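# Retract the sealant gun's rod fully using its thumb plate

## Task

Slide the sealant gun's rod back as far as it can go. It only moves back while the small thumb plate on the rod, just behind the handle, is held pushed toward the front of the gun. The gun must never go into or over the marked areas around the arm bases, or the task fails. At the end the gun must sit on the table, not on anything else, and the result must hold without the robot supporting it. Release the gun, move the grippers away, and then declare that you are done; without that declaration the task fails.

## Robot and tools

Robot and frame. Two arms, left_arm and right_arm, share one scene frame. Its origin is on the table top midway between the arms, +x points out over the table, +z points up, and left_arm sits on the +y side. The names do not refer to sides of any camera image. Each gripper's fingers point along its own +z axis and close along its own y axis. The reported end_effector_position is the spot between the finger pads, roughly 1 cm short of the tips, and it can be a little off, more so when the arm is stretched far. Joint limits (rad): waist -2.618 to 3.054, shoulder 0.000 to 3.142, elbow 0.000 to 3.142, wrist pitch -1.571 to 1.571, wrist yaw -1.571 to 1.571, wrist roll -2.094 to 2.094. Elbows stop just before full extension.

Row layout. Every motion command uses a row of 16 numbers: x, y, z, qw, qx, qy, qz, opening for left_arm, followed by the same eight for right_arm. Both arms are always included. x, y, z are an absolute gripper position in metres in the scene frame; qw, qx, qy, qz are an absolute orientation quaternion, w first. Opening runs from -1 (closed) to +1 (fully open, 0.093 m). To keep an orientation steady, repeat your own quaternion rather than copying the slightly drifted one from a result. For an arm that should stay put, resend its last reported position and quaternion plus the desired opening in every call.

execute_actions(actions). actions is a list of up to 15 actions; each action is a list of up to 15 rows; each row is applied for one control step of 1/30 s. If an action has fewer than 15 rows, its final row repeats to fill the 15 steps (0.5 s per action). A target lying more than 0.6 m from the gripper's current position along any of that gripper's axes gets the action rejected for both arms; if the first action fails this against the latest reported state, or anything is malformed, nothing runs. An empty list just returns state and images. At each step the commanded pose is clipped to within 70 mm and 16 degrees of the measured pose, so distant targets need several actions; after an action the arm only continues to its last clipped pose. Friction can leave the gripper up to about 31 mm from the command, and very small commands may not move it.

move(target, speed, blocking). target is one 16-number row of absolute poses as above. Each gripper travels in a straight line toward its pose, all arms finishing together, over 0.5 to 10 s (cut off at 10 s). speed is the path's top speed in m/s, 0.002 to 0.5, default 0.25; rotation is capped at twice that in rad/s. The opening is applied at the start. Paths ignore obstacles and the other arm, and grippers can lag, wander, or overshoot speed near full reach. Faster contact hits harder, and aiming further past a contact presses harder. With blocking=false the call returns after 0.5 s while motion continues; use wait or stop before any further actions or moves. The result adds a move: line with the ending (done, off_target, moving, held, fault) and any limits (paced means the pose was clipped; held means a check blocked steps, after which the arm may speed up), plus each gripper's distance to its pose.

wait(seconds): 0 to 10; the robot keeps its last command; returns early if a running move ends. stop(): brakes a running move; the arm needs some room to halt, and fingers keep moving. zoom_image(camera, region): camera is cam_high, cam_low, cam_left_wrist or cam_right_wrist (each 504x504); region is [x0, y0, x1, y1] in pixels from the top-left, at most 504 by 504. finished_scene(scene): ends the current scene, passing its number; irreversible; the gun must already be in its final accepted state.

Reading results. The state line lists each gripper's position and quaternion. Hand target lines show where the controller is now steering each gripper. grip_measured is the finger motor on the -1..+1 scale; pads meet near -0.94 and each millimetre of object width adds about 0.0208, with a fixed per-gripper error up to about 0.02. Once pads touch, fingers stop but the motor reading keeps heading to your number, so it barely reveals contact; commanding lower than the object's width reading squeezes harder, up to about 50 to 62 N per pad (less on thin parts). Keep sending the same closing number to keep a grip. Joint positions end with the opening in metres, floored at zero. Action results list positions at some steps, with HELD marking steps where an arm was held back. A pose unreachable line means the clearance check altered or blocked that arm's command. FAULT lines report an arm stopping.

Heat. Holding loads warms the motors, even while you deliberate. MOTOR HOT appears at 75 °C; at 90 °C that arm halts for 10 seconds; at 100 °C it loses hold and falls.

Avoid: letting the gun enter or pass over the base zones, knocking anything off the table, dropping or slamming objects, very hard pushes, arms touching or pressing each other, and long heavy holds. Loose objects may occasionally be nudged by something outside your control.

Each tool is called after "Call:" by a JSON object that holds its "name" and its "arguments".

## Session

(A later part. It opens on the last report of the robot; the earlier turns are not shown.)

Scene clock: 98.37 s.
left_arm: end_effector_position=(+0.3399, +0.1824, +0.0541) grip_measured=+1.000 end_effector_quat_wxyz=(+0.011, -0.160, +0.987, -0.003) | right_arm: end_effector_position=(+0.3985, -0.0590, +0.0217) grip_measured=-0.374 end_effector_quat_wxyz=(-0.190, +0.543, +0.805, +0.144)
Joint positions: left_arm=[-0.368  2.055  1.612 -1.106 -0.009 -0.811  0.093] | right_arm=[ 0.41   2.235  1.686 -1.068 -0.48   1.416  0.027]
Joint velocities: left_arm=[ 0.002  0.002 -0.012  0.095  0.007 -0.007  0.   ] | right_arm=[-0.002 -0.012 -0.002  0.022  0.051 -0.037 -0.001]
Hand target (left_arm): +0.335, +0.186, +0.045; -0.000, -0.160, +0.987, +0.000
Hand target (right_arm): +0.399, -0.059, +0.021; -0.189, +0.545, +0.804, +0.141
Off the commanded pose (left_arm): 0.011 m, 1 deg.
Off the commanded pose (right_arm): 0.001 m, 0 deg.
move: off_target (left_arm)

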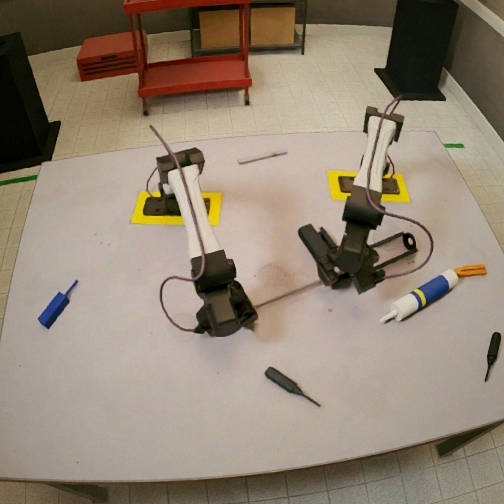

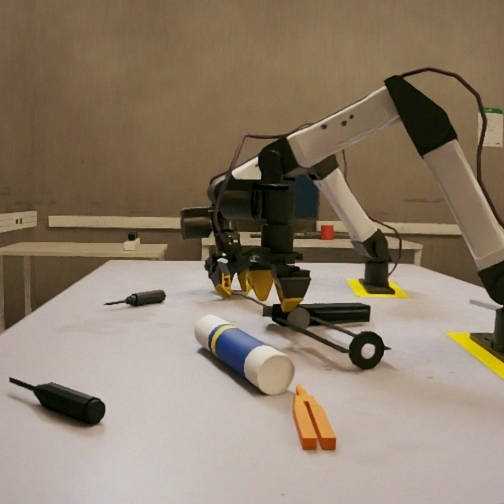

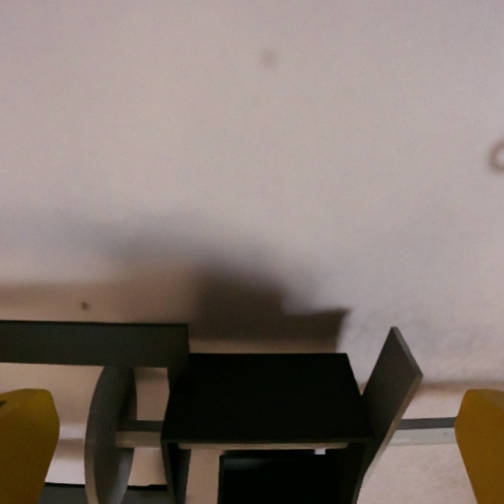

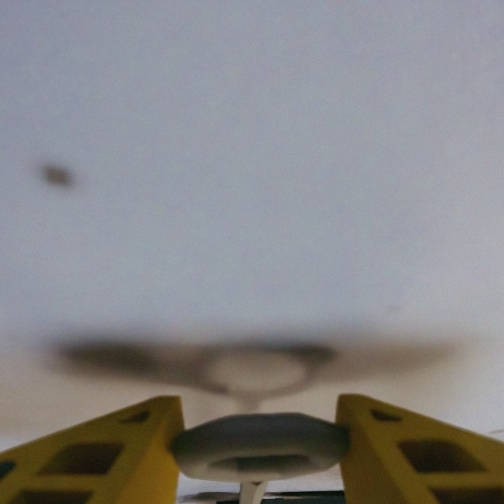

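Call:
{"name": "move", "arguments": {"target": [0.338,0.184,0.031,0,-0.16,0.987,0,1,0.3985,-0.059,0.021,-0.189,0.545,0.804,0.141,-0.6], "speed": 0.03}}

Scene clock: 102.03 s.
left_arm: end_effector_position=(+0.3434, +0.1805, +0.0428) grip_measured=+1.000 end_effector_quat_wxyz=(+0.014, -0.160, +0.987, -0.005) | right_arm: end_effector_position=(+0.3985, -0.0590, +0.0217) grip_measured=-0.374 end_effector_quat_wxyz=(-0.190, +0.543, +0.805, +0.144)
Joint positions: left_arm=[-0.368  2.074  1.595 -1.064 -0.009 -0.811  0.093] | right_arm=[ 0.41   2.235  1.686 -1.068 -0.48   1.416  0.027]
Joint velocities: left_arm=[ 0.012 -0.017  0.002  0.051  0.037  0.037  0.   ] | right_arm=[-0.007 -0.012  0.002 -0.11  -0.051  0.022 -0.002]
Hand target (left_arm): +0.338, +0.184, +0.031; -0.000, -0.160, +0.987, +0.000
Hand target (right_arm): +0.399, -0.059, +0.021; -0.189, +0.545, +0.804, +0.141
Off the commanded pose (left_arm): 0.013 m, 2 deg.
Off the commanded pose (right_arm): 0.001 m, 0 deg.
move: off_target (left_arm)

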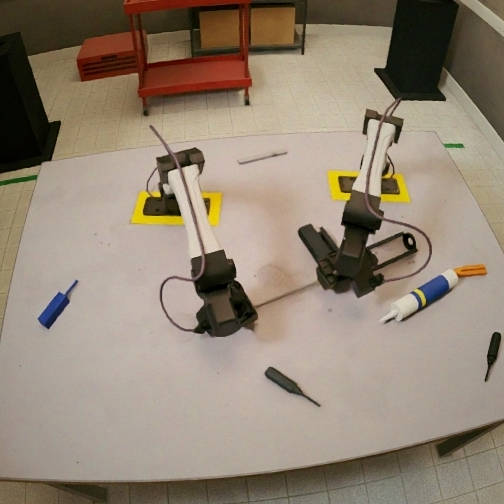

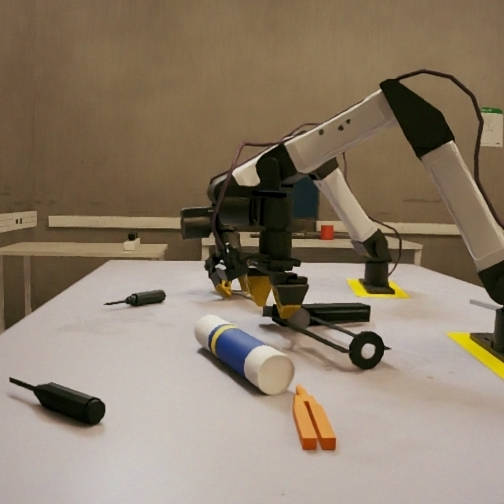

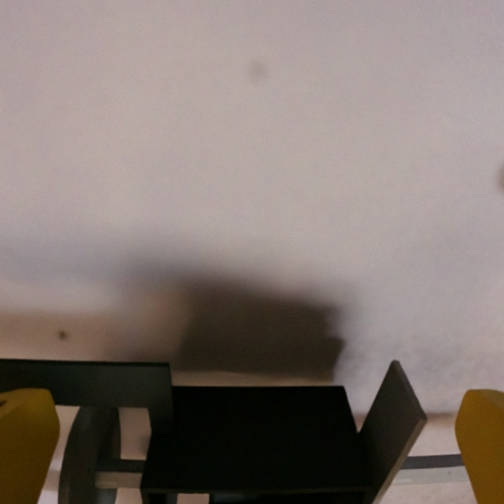

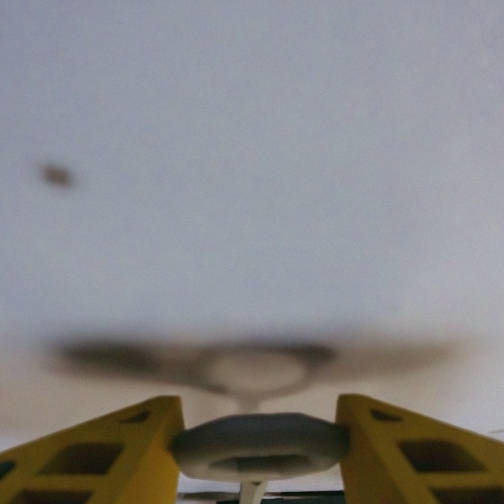

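Call:
{"name": "move", "arguments": {"target": [0.328,0.180,0.05,0,-0.09,0.996,0,1,0.3985,-0.059,0.021,-0.189,0.545,0.804,0.141,-0.6], "speed": 0.03}}

Call:
{"name": "move", "arguments": {"target": [0.328,0.180,0.022,0,-0.09,0.996,0,1,0.3985,-0.059,0.021,-0.189,0.545,0.804,0.141,-0.6], "speed": 0.03}}

Call:
{"name": "zoom_image", "arguments": {"camera": "cam_low", "region": [230,250,400,380]}}

Scene clock: 108.27 s.
left_arm: end_effector_position=(+0.3368, +0.1808, +0.0499) grip_measured=+1.000 end_effector_quat_wxyz=(+0.010, -0.097, +0.995, -0.001) | right_arm: end_effector_position=(+0.3985, -0.0590, +0.0217) grip_measured=-0.374 end_effector_quat_wxyz=(-0.190, +0.543, +0.805, +0.144)
Joint positions: left_arm=[-0.375  2.055  1.595 -1.094 -0.009 -0.693  0.093] | right_arm=[ 0.41   2.235  1.686 -1.068 -0.48   1.416  0.027]
Joint velocities: left_arm=[-0.012 -0.017 -0.017 -0.022  0.051 -0.022  0.   ] | right_arm=[-0.007 -0.002  0.007 -0.051  0.022 -0.051 -0.001]
Hand target (left_arm): +0.328, +0.180, +0.050; -0.000, -0.090, +0.996, +0.000
Hand target (right_arm): +0.399, -0.059, +0.021; -0.189, +0.545, +0.804, +0.141
Off the commanded pose (left_arm): 0.009 m, 1 deg.
Off the commanded pose (right_arm): 0.001 m, 0 deg.
move: done

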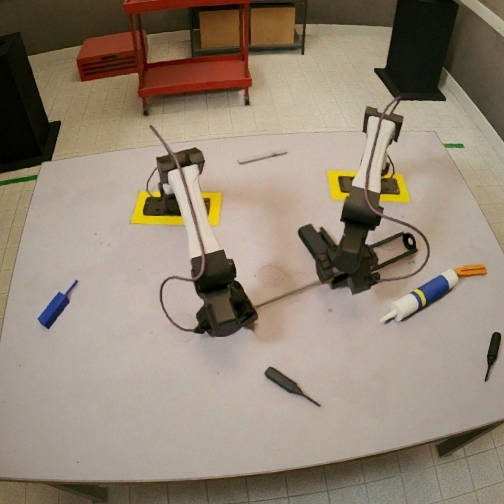

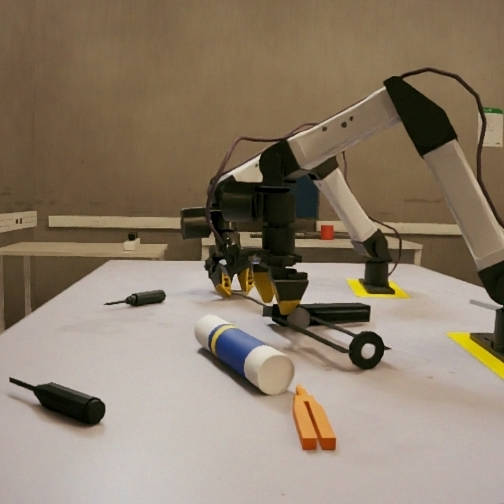

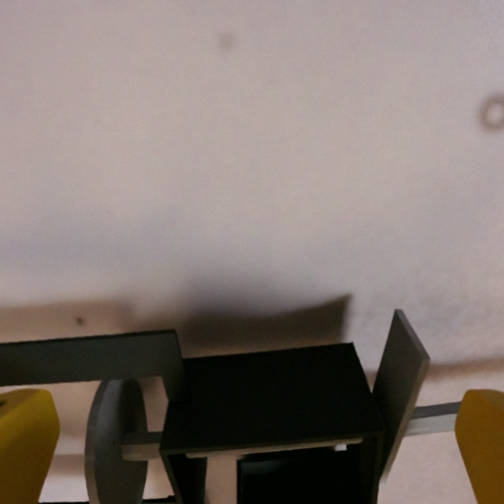

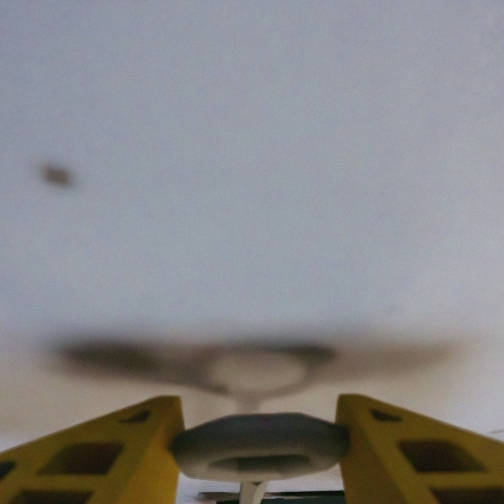

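Scene clock: 109.47 s.
left_arm: end_effector_position=(+0.3363, +0.1804, +0.0381) grip_measured=+1.000 end_effector_quat_wxyz=(+0.014, -0.096, +0.995, -0.004) | right_arm: end_effector_position=(+0.3988, -0.0597, +0.0212) grip_measured=-0.374 end_effector_quat_wxyz=(-0.188, +0.544, +0.805, +0.143)
Joint positions: left_arm=[-0.377  2.055  1.547 -1.034 -0.009 -0.692  0.093] | right_arm=[ 0.41   2.235  1.686 -1.067 -0.475  1.418  0.027]
Joint velocities: left_arm=[-0.007 -0.007 -0.007 -0.081 -0.007 -0.007  0.   ] | right_arm=[ 0.012 -0.017 -0.012  0.022  0.037 -0.051 -0.002]
Hand target (left_arm): +0.328, +0.180, +0.022; -0.000, -0.090, +0.996, +0.000
Hand target (right_arm): +0.399, -0.059, +0.021; -0.189, +0.545, +0.804, +0.141
Off the commanded pose (left_arm): 0.018 m, 2 deg.
Off the commanded pose (right_arm): 0.001 m, 0 deg.
move: off_target (left_arm)

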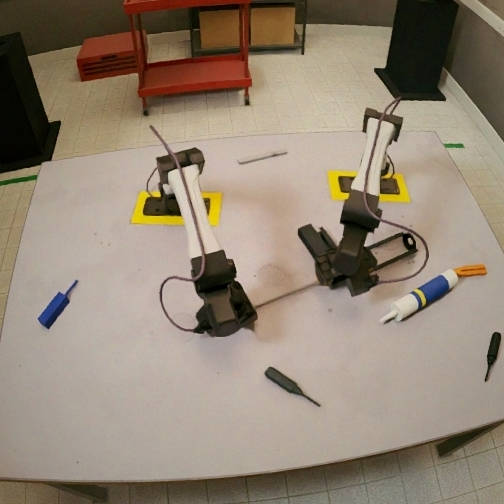

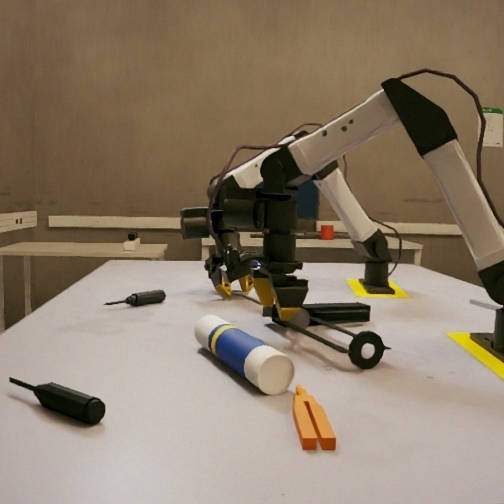

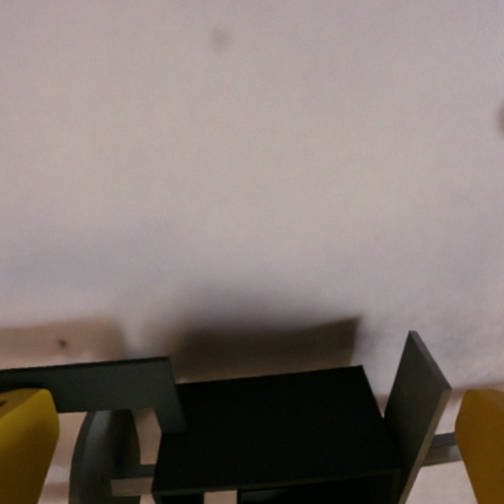

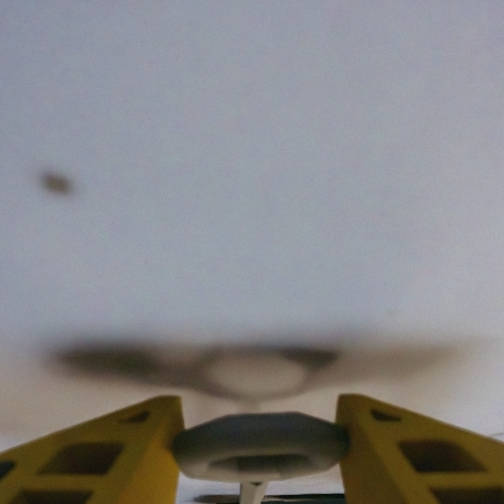

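Region (230, 250, 400, 380) of cam_low's 504x504 image, scaled by 2.965, with more detail than that image has; it fills the top 385 rows of this view, and the rest is white.

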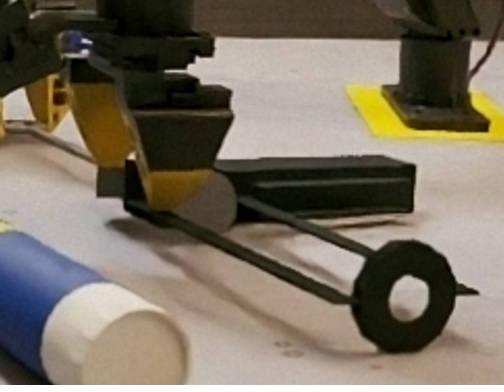

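Call:
{"name": "move", "arguments": {"target": [0.319,0.176,0.04,0,-0.11,0.994,0,1,0.3985,-0.059,0.021,-0.189,0.545,0.804,0.141,-0.6], "speed": 0.03}}

Call:
{"name": "move", "arguments": {"target": [0.319,0.176,0.022,0,-0.11,0.994,0,1,0.3985,-0.059,0.021,-0.189,0.545,0.804,0.141,-0.6], "speed": 0.03}}

Call:
{"name": "zoom_image", "arguments": {"camera": "cam_low", "region": [230,250,400,380]}}

Scene clock: 113.40 s.
left_arm: end_effector_position=(+0.3306, +0.1746, +0.0430) grip_measured=+1.000 end_effector_quat_wxyz=(+0.014, -0.110, +0.994, -0.005) | right_arm: end_effector_position=(+0.3988, -0.0597, +0.0212) grip_measured=-0.374 end_effector_quat_wxyz=(-0.188, +0.544, +0.805, +0.143)
Joint positions: left_arm=[-0.397  2.041  1.547 -1.047 -0.01  -0.739  0.093] | right_arm=[ 0.41   2.235  1.686 -1.067 -0.475  1.418  0.027]
Joint velocities: left_arm=[-0.022 -0.002 -0.002  0.007  0.037 -0.066  0.   ] | right_arm=[ 0.002 -0.007 -0.007  0.007  0.066 -0.007  0.   ]
Hand target (left_arm): +0.319, +0.176, +0.040; -0.000, -0.110, +0.994, +0.000
Hand target (right_arm): +0.398, -0.059, +0.021; -0.189, +0.545, +0.804, +0.141
Off the commanded pose (left_arm): 0.012 m, 2 deg.
Off the commanded pose (right_arm): 0.001 m, 0 deg.
move: off_target (left_arm)

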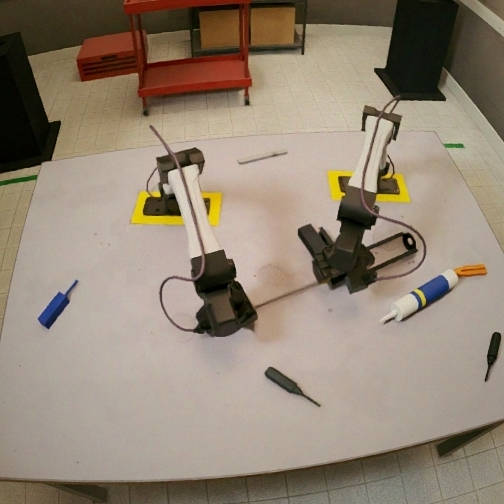

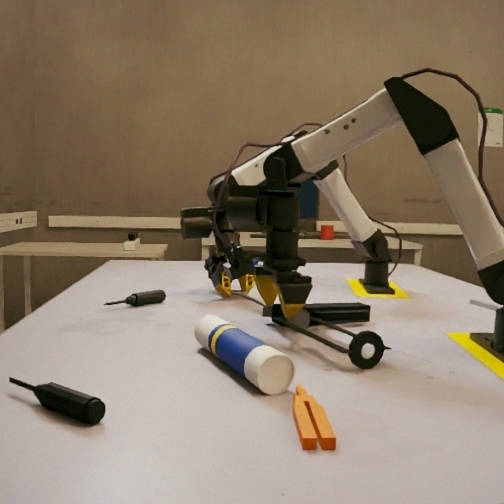

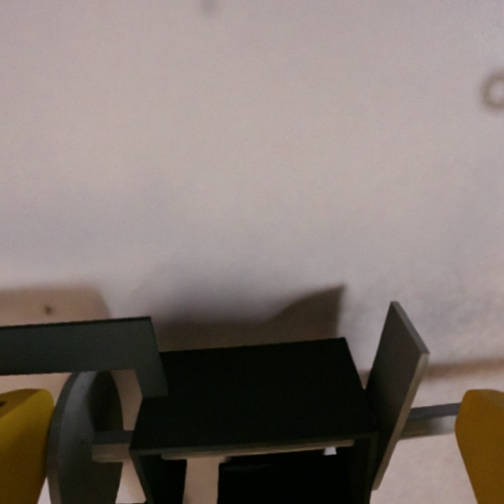

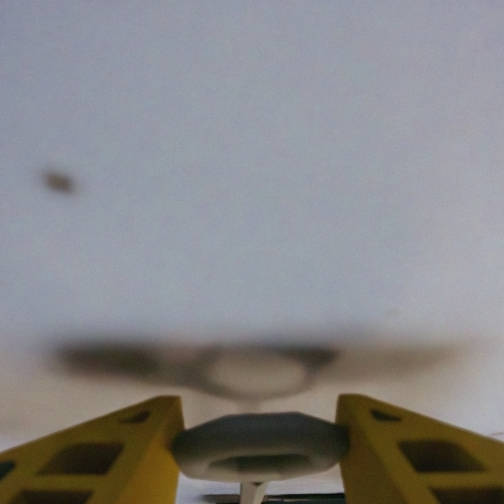

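Scene clock: 114.43 s.
left_arm: end_effector_position=(+0.3281, +0.1760, +0.0339) grip_measured=+1.000 end_effector_quat_wxyz=(+0.014, -0.113, +0.993, -0.004) | right_arm: end_effector_position=(+0.3988, -0.0598, +0.0212) grip_measured=-0.374 end_effector_quat_wxyz=(-0.188, +0.544, +0.805, +0.142)
Joint positions: left_arm=[-0.397  2.041  1.509 -1.011 -0.01  -0.746  0.093] | right_arm=[ 0.41   2.235  1.686 -1.067 -0.474  1.418  0.027]
Joint velocities: left_arm=[ 0.002  0.002 -0.002 -0.007 -0.022 -0.051  0.   ] | right_arm=[ 0.007 -0.012  0.007 -0.007  0.007 -0.022  0.   ]
Hand target (left_arm): +0.319, +0.176, +0.022; -0.000, -0.110, +0.994, +0.000
Hand target (right_arm): +0.398, -0.059, +0.021; -0.189, +0.545, +0.804, +0.141
Off the commanded pose (left_arm): 0.015 m, 2 deg.
Off the commanded pose (right_arm): 0.001 m, 0 deg.
move: off_target (left_arm)

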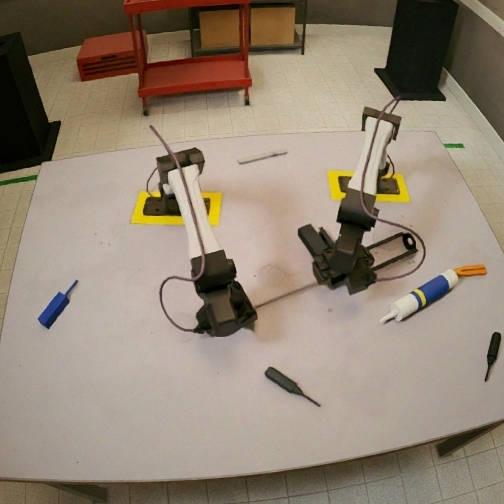

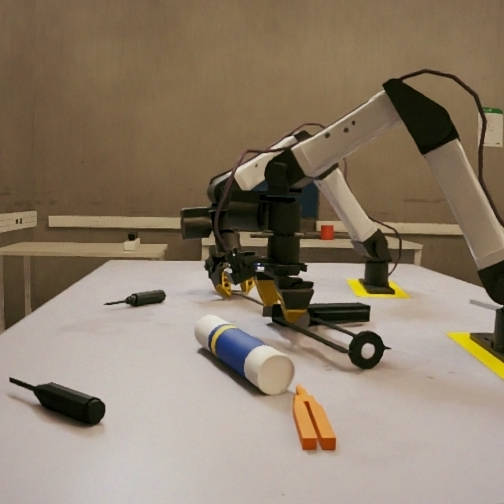

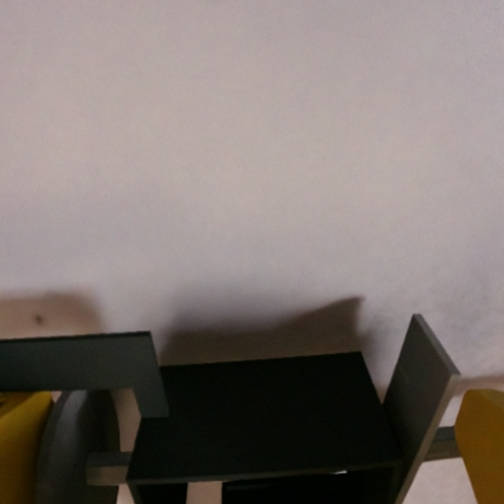

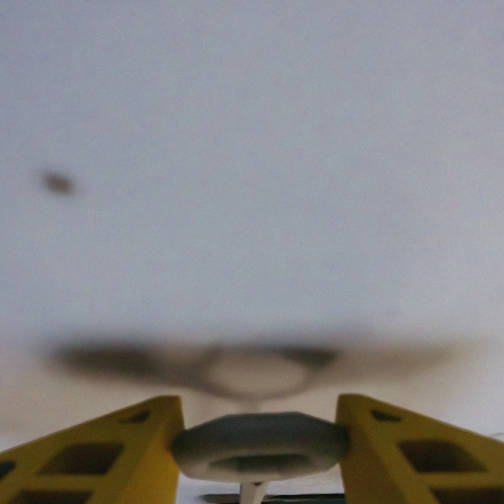

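Region (230, 250, 400, 380) of cam_low's 504x504 image, scaled by 2.965, with more detail than that image has; it fills the top 385 rows of this view, and the rest is white.

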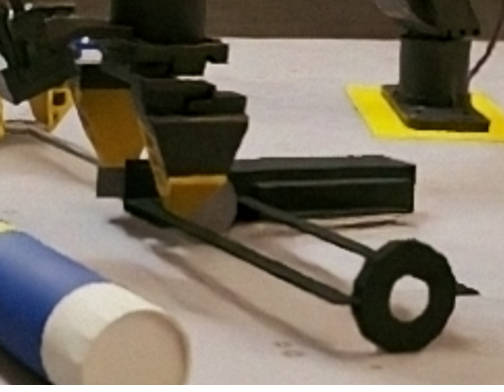

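Both fingers are in place, so I'll close in steps.

Call:
{"name": "move", "arguments": {"target": [0.326,0.176,0.03,0.01,-0.113,0.993,0,0.6,0.3988,-0.06,0.021,-0.189,0.545,0.804,0.141,-0.6], "speed": 0.03}}

Call:
{"name": "move", "arguments": {"target": [0.326,0.176,0.03,0.01,-0.113,0.993,0,0.15,0.403,-0.074,0.021,-0.189,0.545,0.804,0.141,-0.6], "speed": 0.03}}

Scene clock: 117.77 s.
left_arm: end_effector_position=(+0.3272, +0.1793, +0.0339) grip_measured=+0.605 end_effector_quat_wxyz=(+0.013, -0.112, +0.994, +0.003) | right_arm: end_effector_position=(+0.4000, -0.0628, +0.0202) grip_measured=-0.374 end_effector_quat_wxyz=(-0.183, +0.545, +0.807, +0.139)
Joint positions: left_arm=[-0.395  2.041  1.509 -1.021 -0.019 -0.743  0.074] | right_arm=[ 0.407  2.235  1.686 -1.066 -0.462  1.415  0.027]
Joint velocities: left_arm=[-0.012 -0.002 -0.002  0.022 -0.037 -0.051  0.001] | right_arm=[-0.037 -0.017  0.002 -0.007 -0.051 -0.007 -0.   ]
Hand target (left_arm): +0.326, +0.176, +0.030; +0.010, -0.113, +0.994, +0.000
Hand target (right_arm): +0.399, -0.060, +0.021; -0.189, +0.545, +0.804, +0.141
Off the commanded pose (left_arm): 0.005 m, 0 deg.
Off the commanded pose (right_arm): 0.003 m, 1 deg.
move: done

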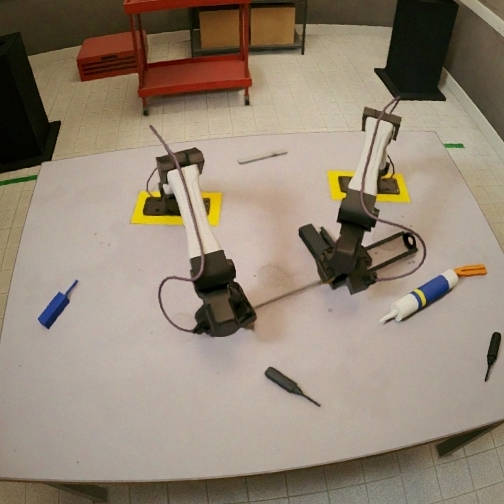

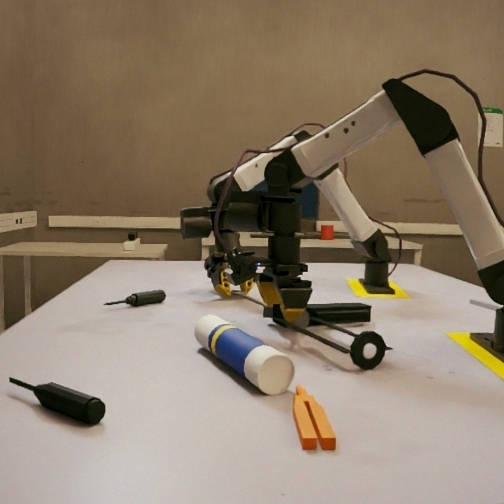

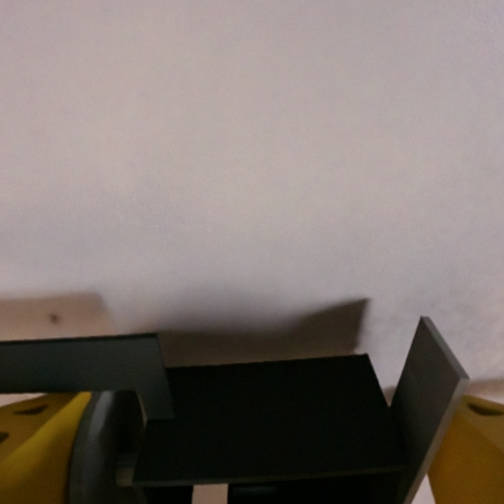

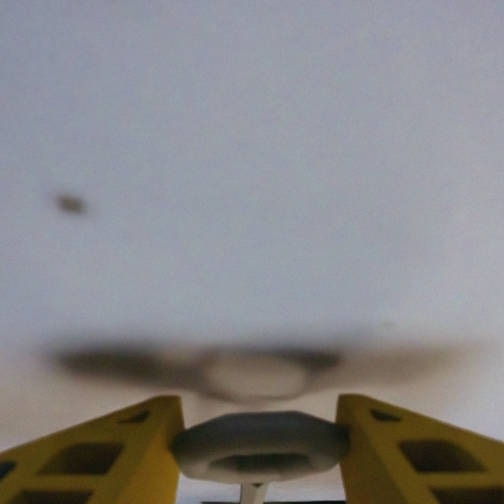

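Scene clock: 118.47 s.
left_arm: end_effector_position=(+0.3262, +0.1814, +0.0336) grip_measured=+0.161 end_effector_quat_wxyz=(+0.011, -0.112, +0.994, +0.007) | right_arm: end_effector_position=(+0.4015, -0.0703, +0.0204) grip_measured=-0.374 end_effector_quat_wxyz=(-0.183, +0.545, +0.806, +0.141)
Joint positions: left_arm=[-0.394  2.042  1.509 -1.029 -0.024 -0.741  0.053] | right_arm=[ 0.387  2.235  1.686 -1.074 -0.463  1.396  0.027]
Joint velocities: left_arm=[-0.007 -0.002 -0.002  0.037 -0.051 -0.081 -0.001] | right_arm=[ 0.002  0.002  0.002 -0.022  0.022  0.051 -0.   ]
Hand target (left_arm): +0.326, +0.176, +0.030; +0.010, -0.113, +0.994, -0.000
Hand target (right_arm): +0.403, -0.074, +0.021; -0.189, +0.545, +0.804, +0.141
Off the commanded pose (left_arm): 0.006 m, 1 deg.
Off the commanded pose (right_arm): 0.004 m, 1 deg.
move: done

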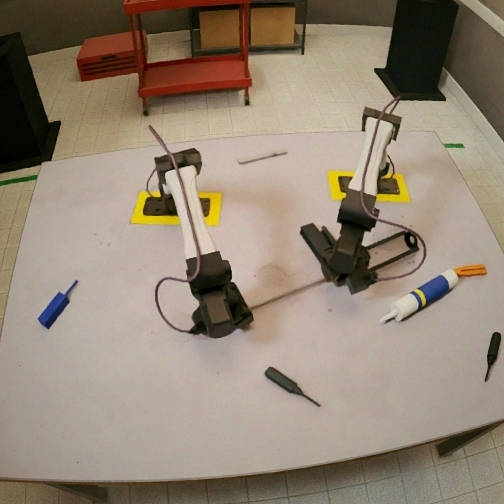

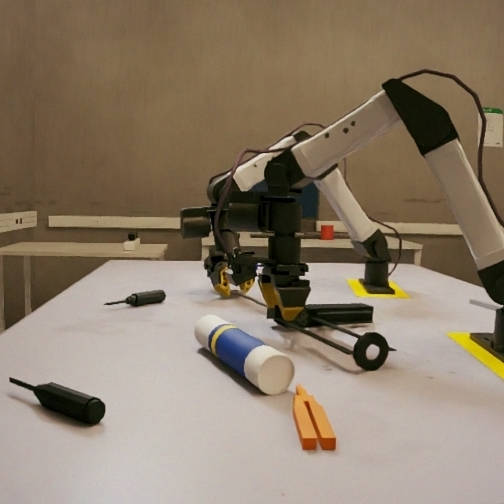

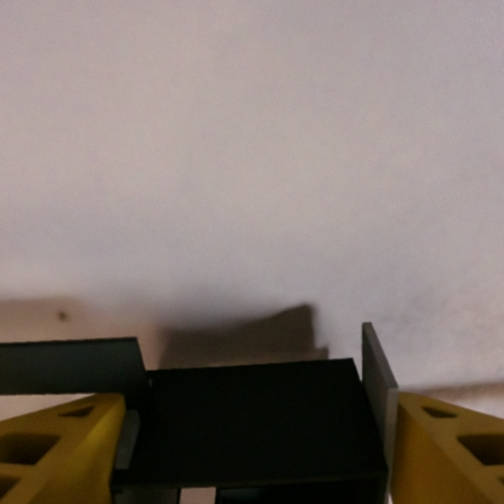

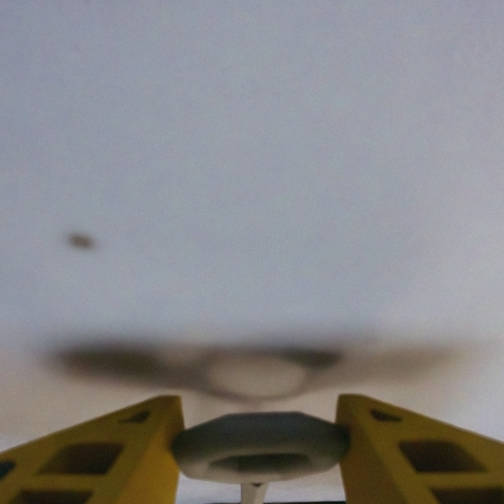

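Call:
{"name": "move", "arguments": {"target": [0.326,0.181,0.033,0.01,-0.113,0.993,0,-0.1,0.4015,-0.0703,0.021,-0.183,0.545,0.806,0.141,-0.6]}}

Call:
{"name": "move", "arguments": {"target": [0.326,0.181,0.033,0.01,-0.113,0.993,0,0.8,0.4015,-0.0703,0.021,-0.183,0.545,0.806,0.141,0.4]}}

Call:
{"name": "move", "arguments": {"target": [0.326,0.181,0.095,0.01,-0.113,0.993,0,0.8,0.4015,-0.0703,0.09,-0.183,0.545,0.806,0.141,0.4], "speed": 0.08}}

Scene clock: 124.03 s.
left_arm: end_effector_position=(+0.3262, +0.1814, +0.0336) grip_measured=+0.058 end_effector_quat_wxyz=(+0.011, -0.112, +0.994, +0.007) | right_arm: end_effector_position=(+0.4015, -0.0703, +0.0204) grip_measured=-0.374 end_effector_quat_wxyz=(-0.183, +0.545, +0.806, +0.141)
Joint positions: left_arm=[-0.394  2.042  1.509 -1.029 -0.024 -0.741  0.048] | right_arm=[ 0.387  2.235  1.686 -1.074 -0.463  1.396  0.027]
Joint velocities: left_arm=[ 0.012  0.002  0.002  0.051  0.037 -0.066  0.001] | right_arm=[ 0.012 -0.012 -0.017 -0.007  0.022  0.007  0.   ]
Hand target (left_arm): +0.326, +0.181, +0.033; +0.010, -0.113, +0.994, +0.000
Hand target (right_arm): +0.401, -0.070, +0.021; -0.183, +0.545, +0.806, +0.141
Off the commanded pose (left_arm): 0.001 m, 1 deg.
Off the commanded pose (right_arm): 0.001 m, 0 deg.
move: done

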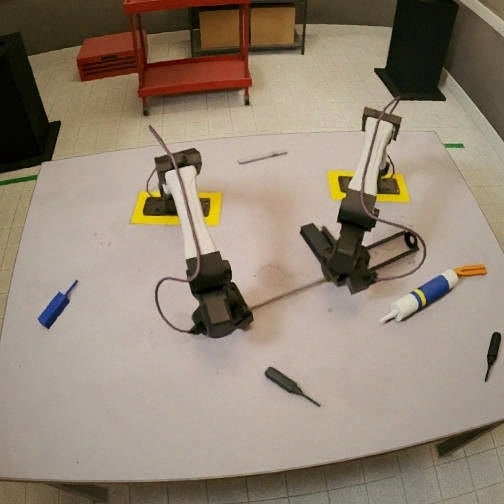

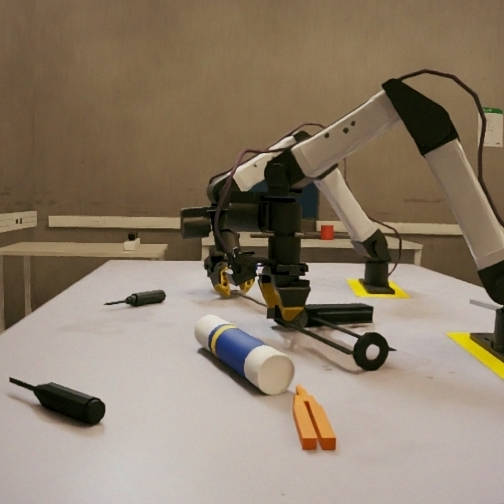

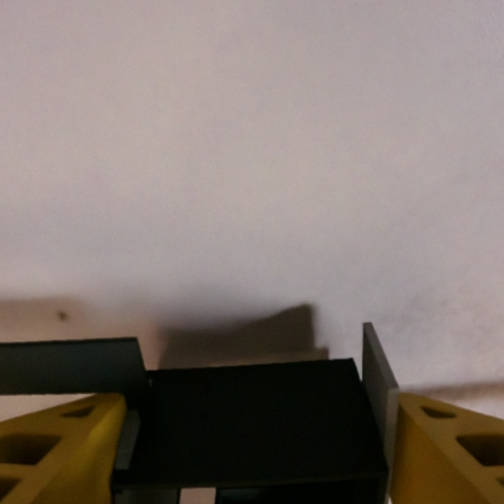

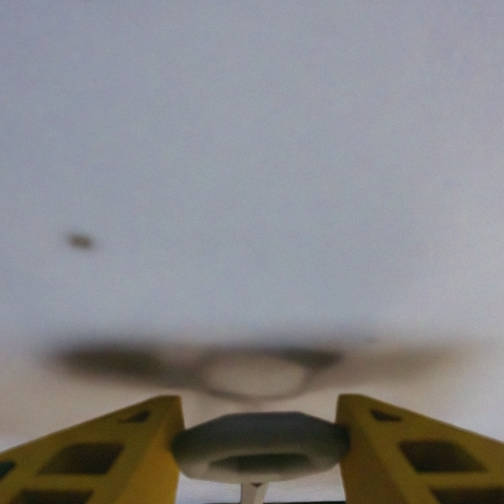

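Scene clock: 124.73 s.
left_arm: end_effector_position=(+0.3261, +0.1800, +0.0336) grip_measured=+0.798 end_effector_quat_wxyz=(+0.010, -0.112, +0.994, +0.004) | right_arm: end_effector_position=(+0.4015, -0.0703, +0.0204) grip_measured=+0.397 end_effector_quat_wxyz=(-0.183, +0.545, +0.806, +0.141)
Joint positions: left_arm=[-0.394  2.042  1.509 -1.026 -0.019 -0.742  0.084] | right_arm=[ 0.387  2.235  1.686 -1.074 -0.463  1.396  0.064]
Joint velocities: left_arm=[-0.012 -0.002 -0.012 -0.037  0.037 -0.022 -0.001] | right_arm=[ 0.012 -0.017  0.007  0.007 -0.051 -0.037  0.001]
Hand target (left_arm): +0.326, +0.181, +0.033; +0.010, -0.113, +0.994, +0.000
Hand target (right_arm): +0.402, -0.070, +0.021; -0.183, +0.545, +0.806, +0.141
Off the commanded pose (left_arm): 0.001 m, 0 deg.
Off the commanded pose (right_arm): 0.001 m, 0 deg.
move: done

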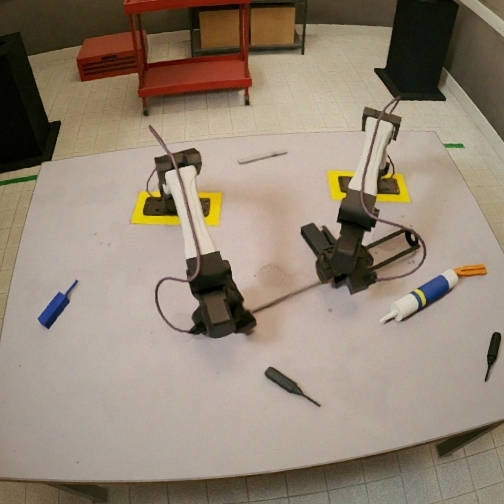

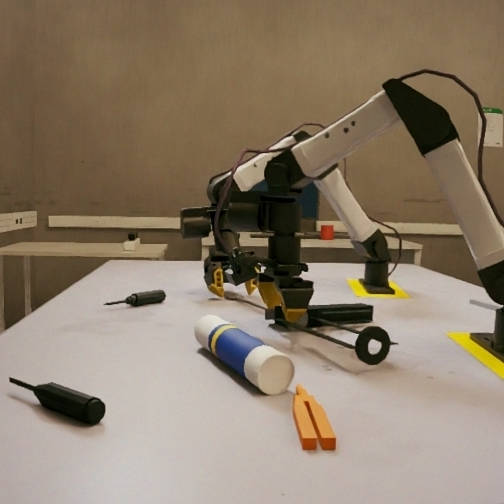

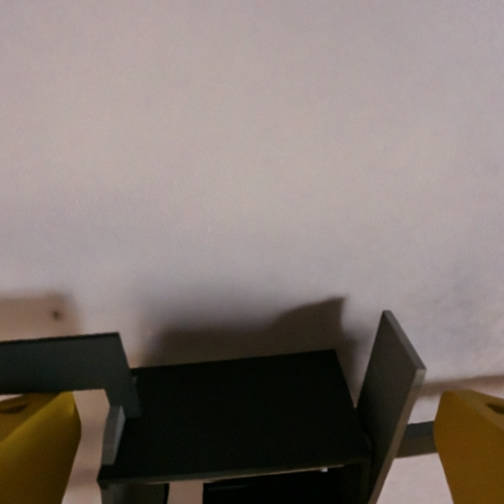

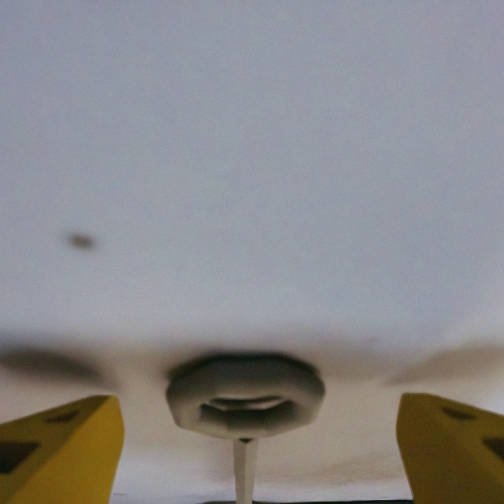

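Scene clock: 126.13 s.
left_arm: end_effector_position=(+0.3221, +0.1823, +0.0858) grip_measured=+0.798 end_effector_quat_wxyz=(+0.004, -0.112, +0.994, +0.009) | right_arm: end_effector_position=(+0.4010, -0.0704, +0.0823) grip_measured=+0.397 end_effector_quat_wxyz=(-0.185, +0.546, +0.806, +0.138)
Joint positions: left_arm=[-0.394  1.999  1.657 -1.233 -0.019 -0.742  0.084] | right_arm=[ 0.387  2.187  1.858 -1.299 -0.463  1.396  0.064]
Joint velocities: left_arm=[-0.002  0.007 -0.002  0.051  0.022  0.022 -0.001] | right_arm=[-0.002 -0.032 -0.007  0.037 -0.037  0.007 -0.002]
Hand target (left_arm): +0.326, +0.181, +0.095; +0.010, -0.113, +0.994, -0.000
Hand target (right_arm): +0.401, -0.070, +0.090; -0.183, +0.545, +0.806, +0.141
Off the commanded pose (left_arm): 0.010 m, 1 deg.
Off the commanded pose (right_arm): 0.008 m, 0 deg.
move: done

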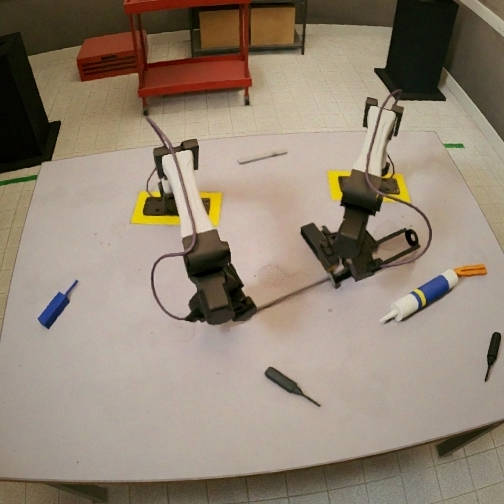

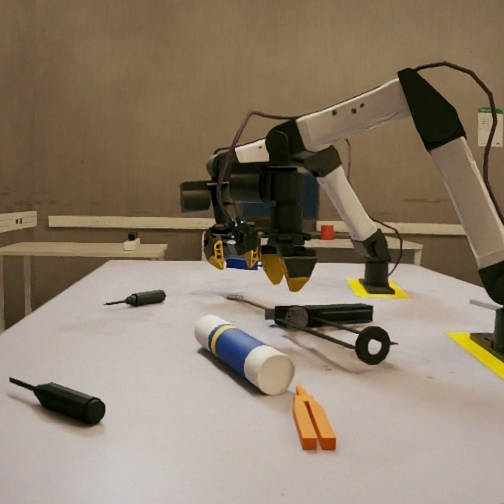

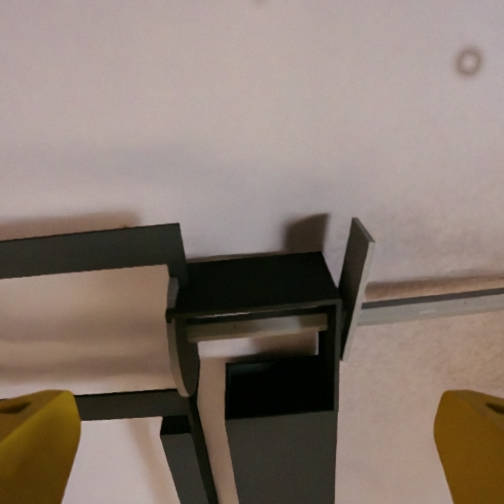

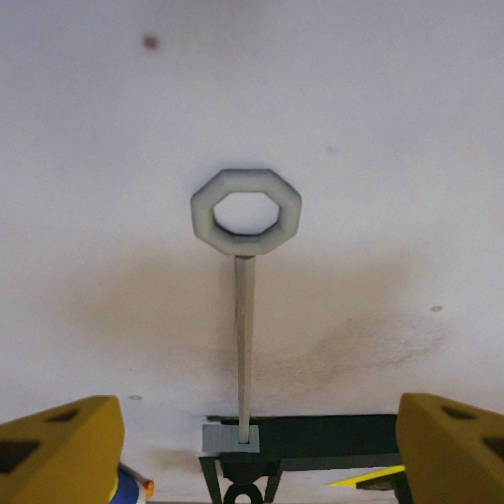

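The piston is against the wall, so I'm moving both arms clear.

Call:
{"name": "move", "arguments": {"target": [0.2,0.36,0.2,0.01,-0.113,0.993,0,0.8,0.27,-0.25,0.18,-0.183,0.545,0.806,0.141,0.4]}}

Scene clock: 129.10 s.
left_arm: end_effector_position=(+0.2094, +0.3604, +0.2031) grip_measured=+0.798 end_effector_quat_wxyz=(+0.033, -0.114, +0.993, +0.001) | right_arm: end_effector_position=(+0.2804, -0.2543, +0.1831) grip_measured=+0.397 end_effector_quat_wxyz=(-0.089, +0.565, +0.802, +0.171)
Joint positions: left_arm=[ 0.082  1.349  1.406 -1.562 -0.012 -0.268  0.084] | right_arm=[-0.15   1.589  1.49  -1.545 -0.381  0.893  0.064]
Joint velocities: left_arm=[-0.007  0.007 -0.002  0.051  0.007 -0.037 -0.001] | right_arm=[ 0.002 -0.002  0.002 -0.022  0.022 -0.051  0.   ]
Hand target (left_arm): +0.202, +0.361, +0.198; +0.018, -0.113, +0.993, -0.001
Hand target (right_arm): +0.273, -0.255, +0.179; -0.097, +0.565, +0.803, +0.162
Off the commanded pose (left_arm): 0.010 m, 3 deg.
Off the commanded pose (right_arm): 0.012 m, 12 deg.
joint sent to its limit (left arm) — the command would take joint 4 (wrist pitch) past its lower limit, so that joint was sent only as far as its limit.
joint sent to its limit (right arm) — the command would take joint 4 (wrist pitch) past its lower limit, so that joint was sent only as far as its limit.
move: off_target (left_arm, right_arm)

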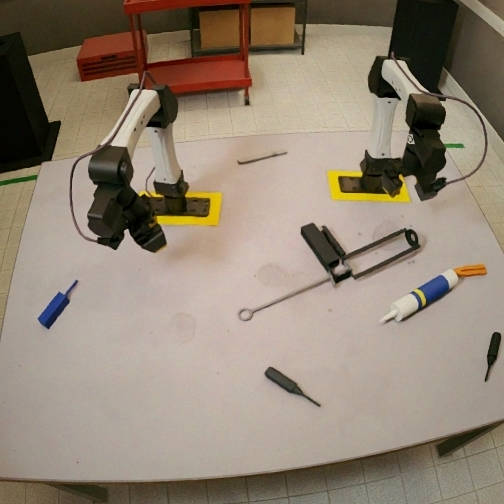

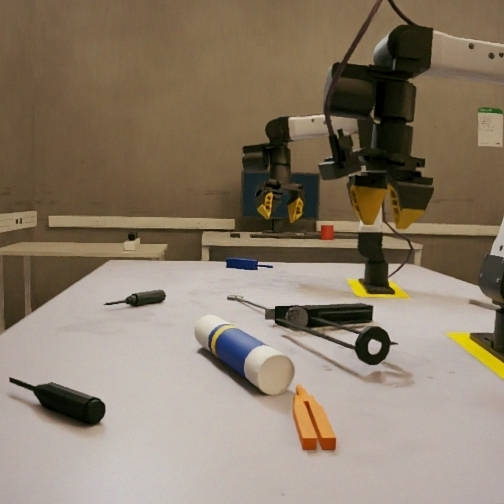

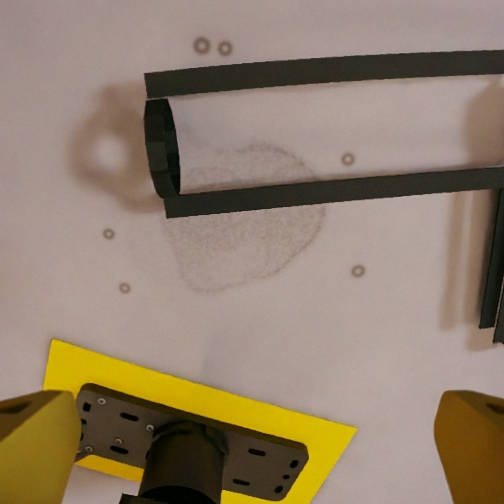

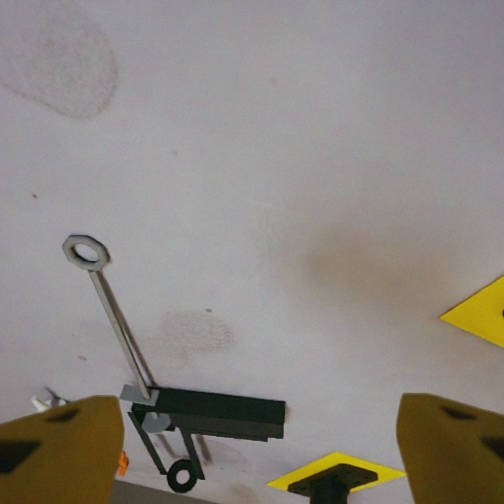

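I'm done: the rod is fully back, the gun is on the table outside the marked zones, and both arms are clear.

Call:
{"name": "finished_scene", "arguments": {"scene": 2}}

The scene is finished: the task was done.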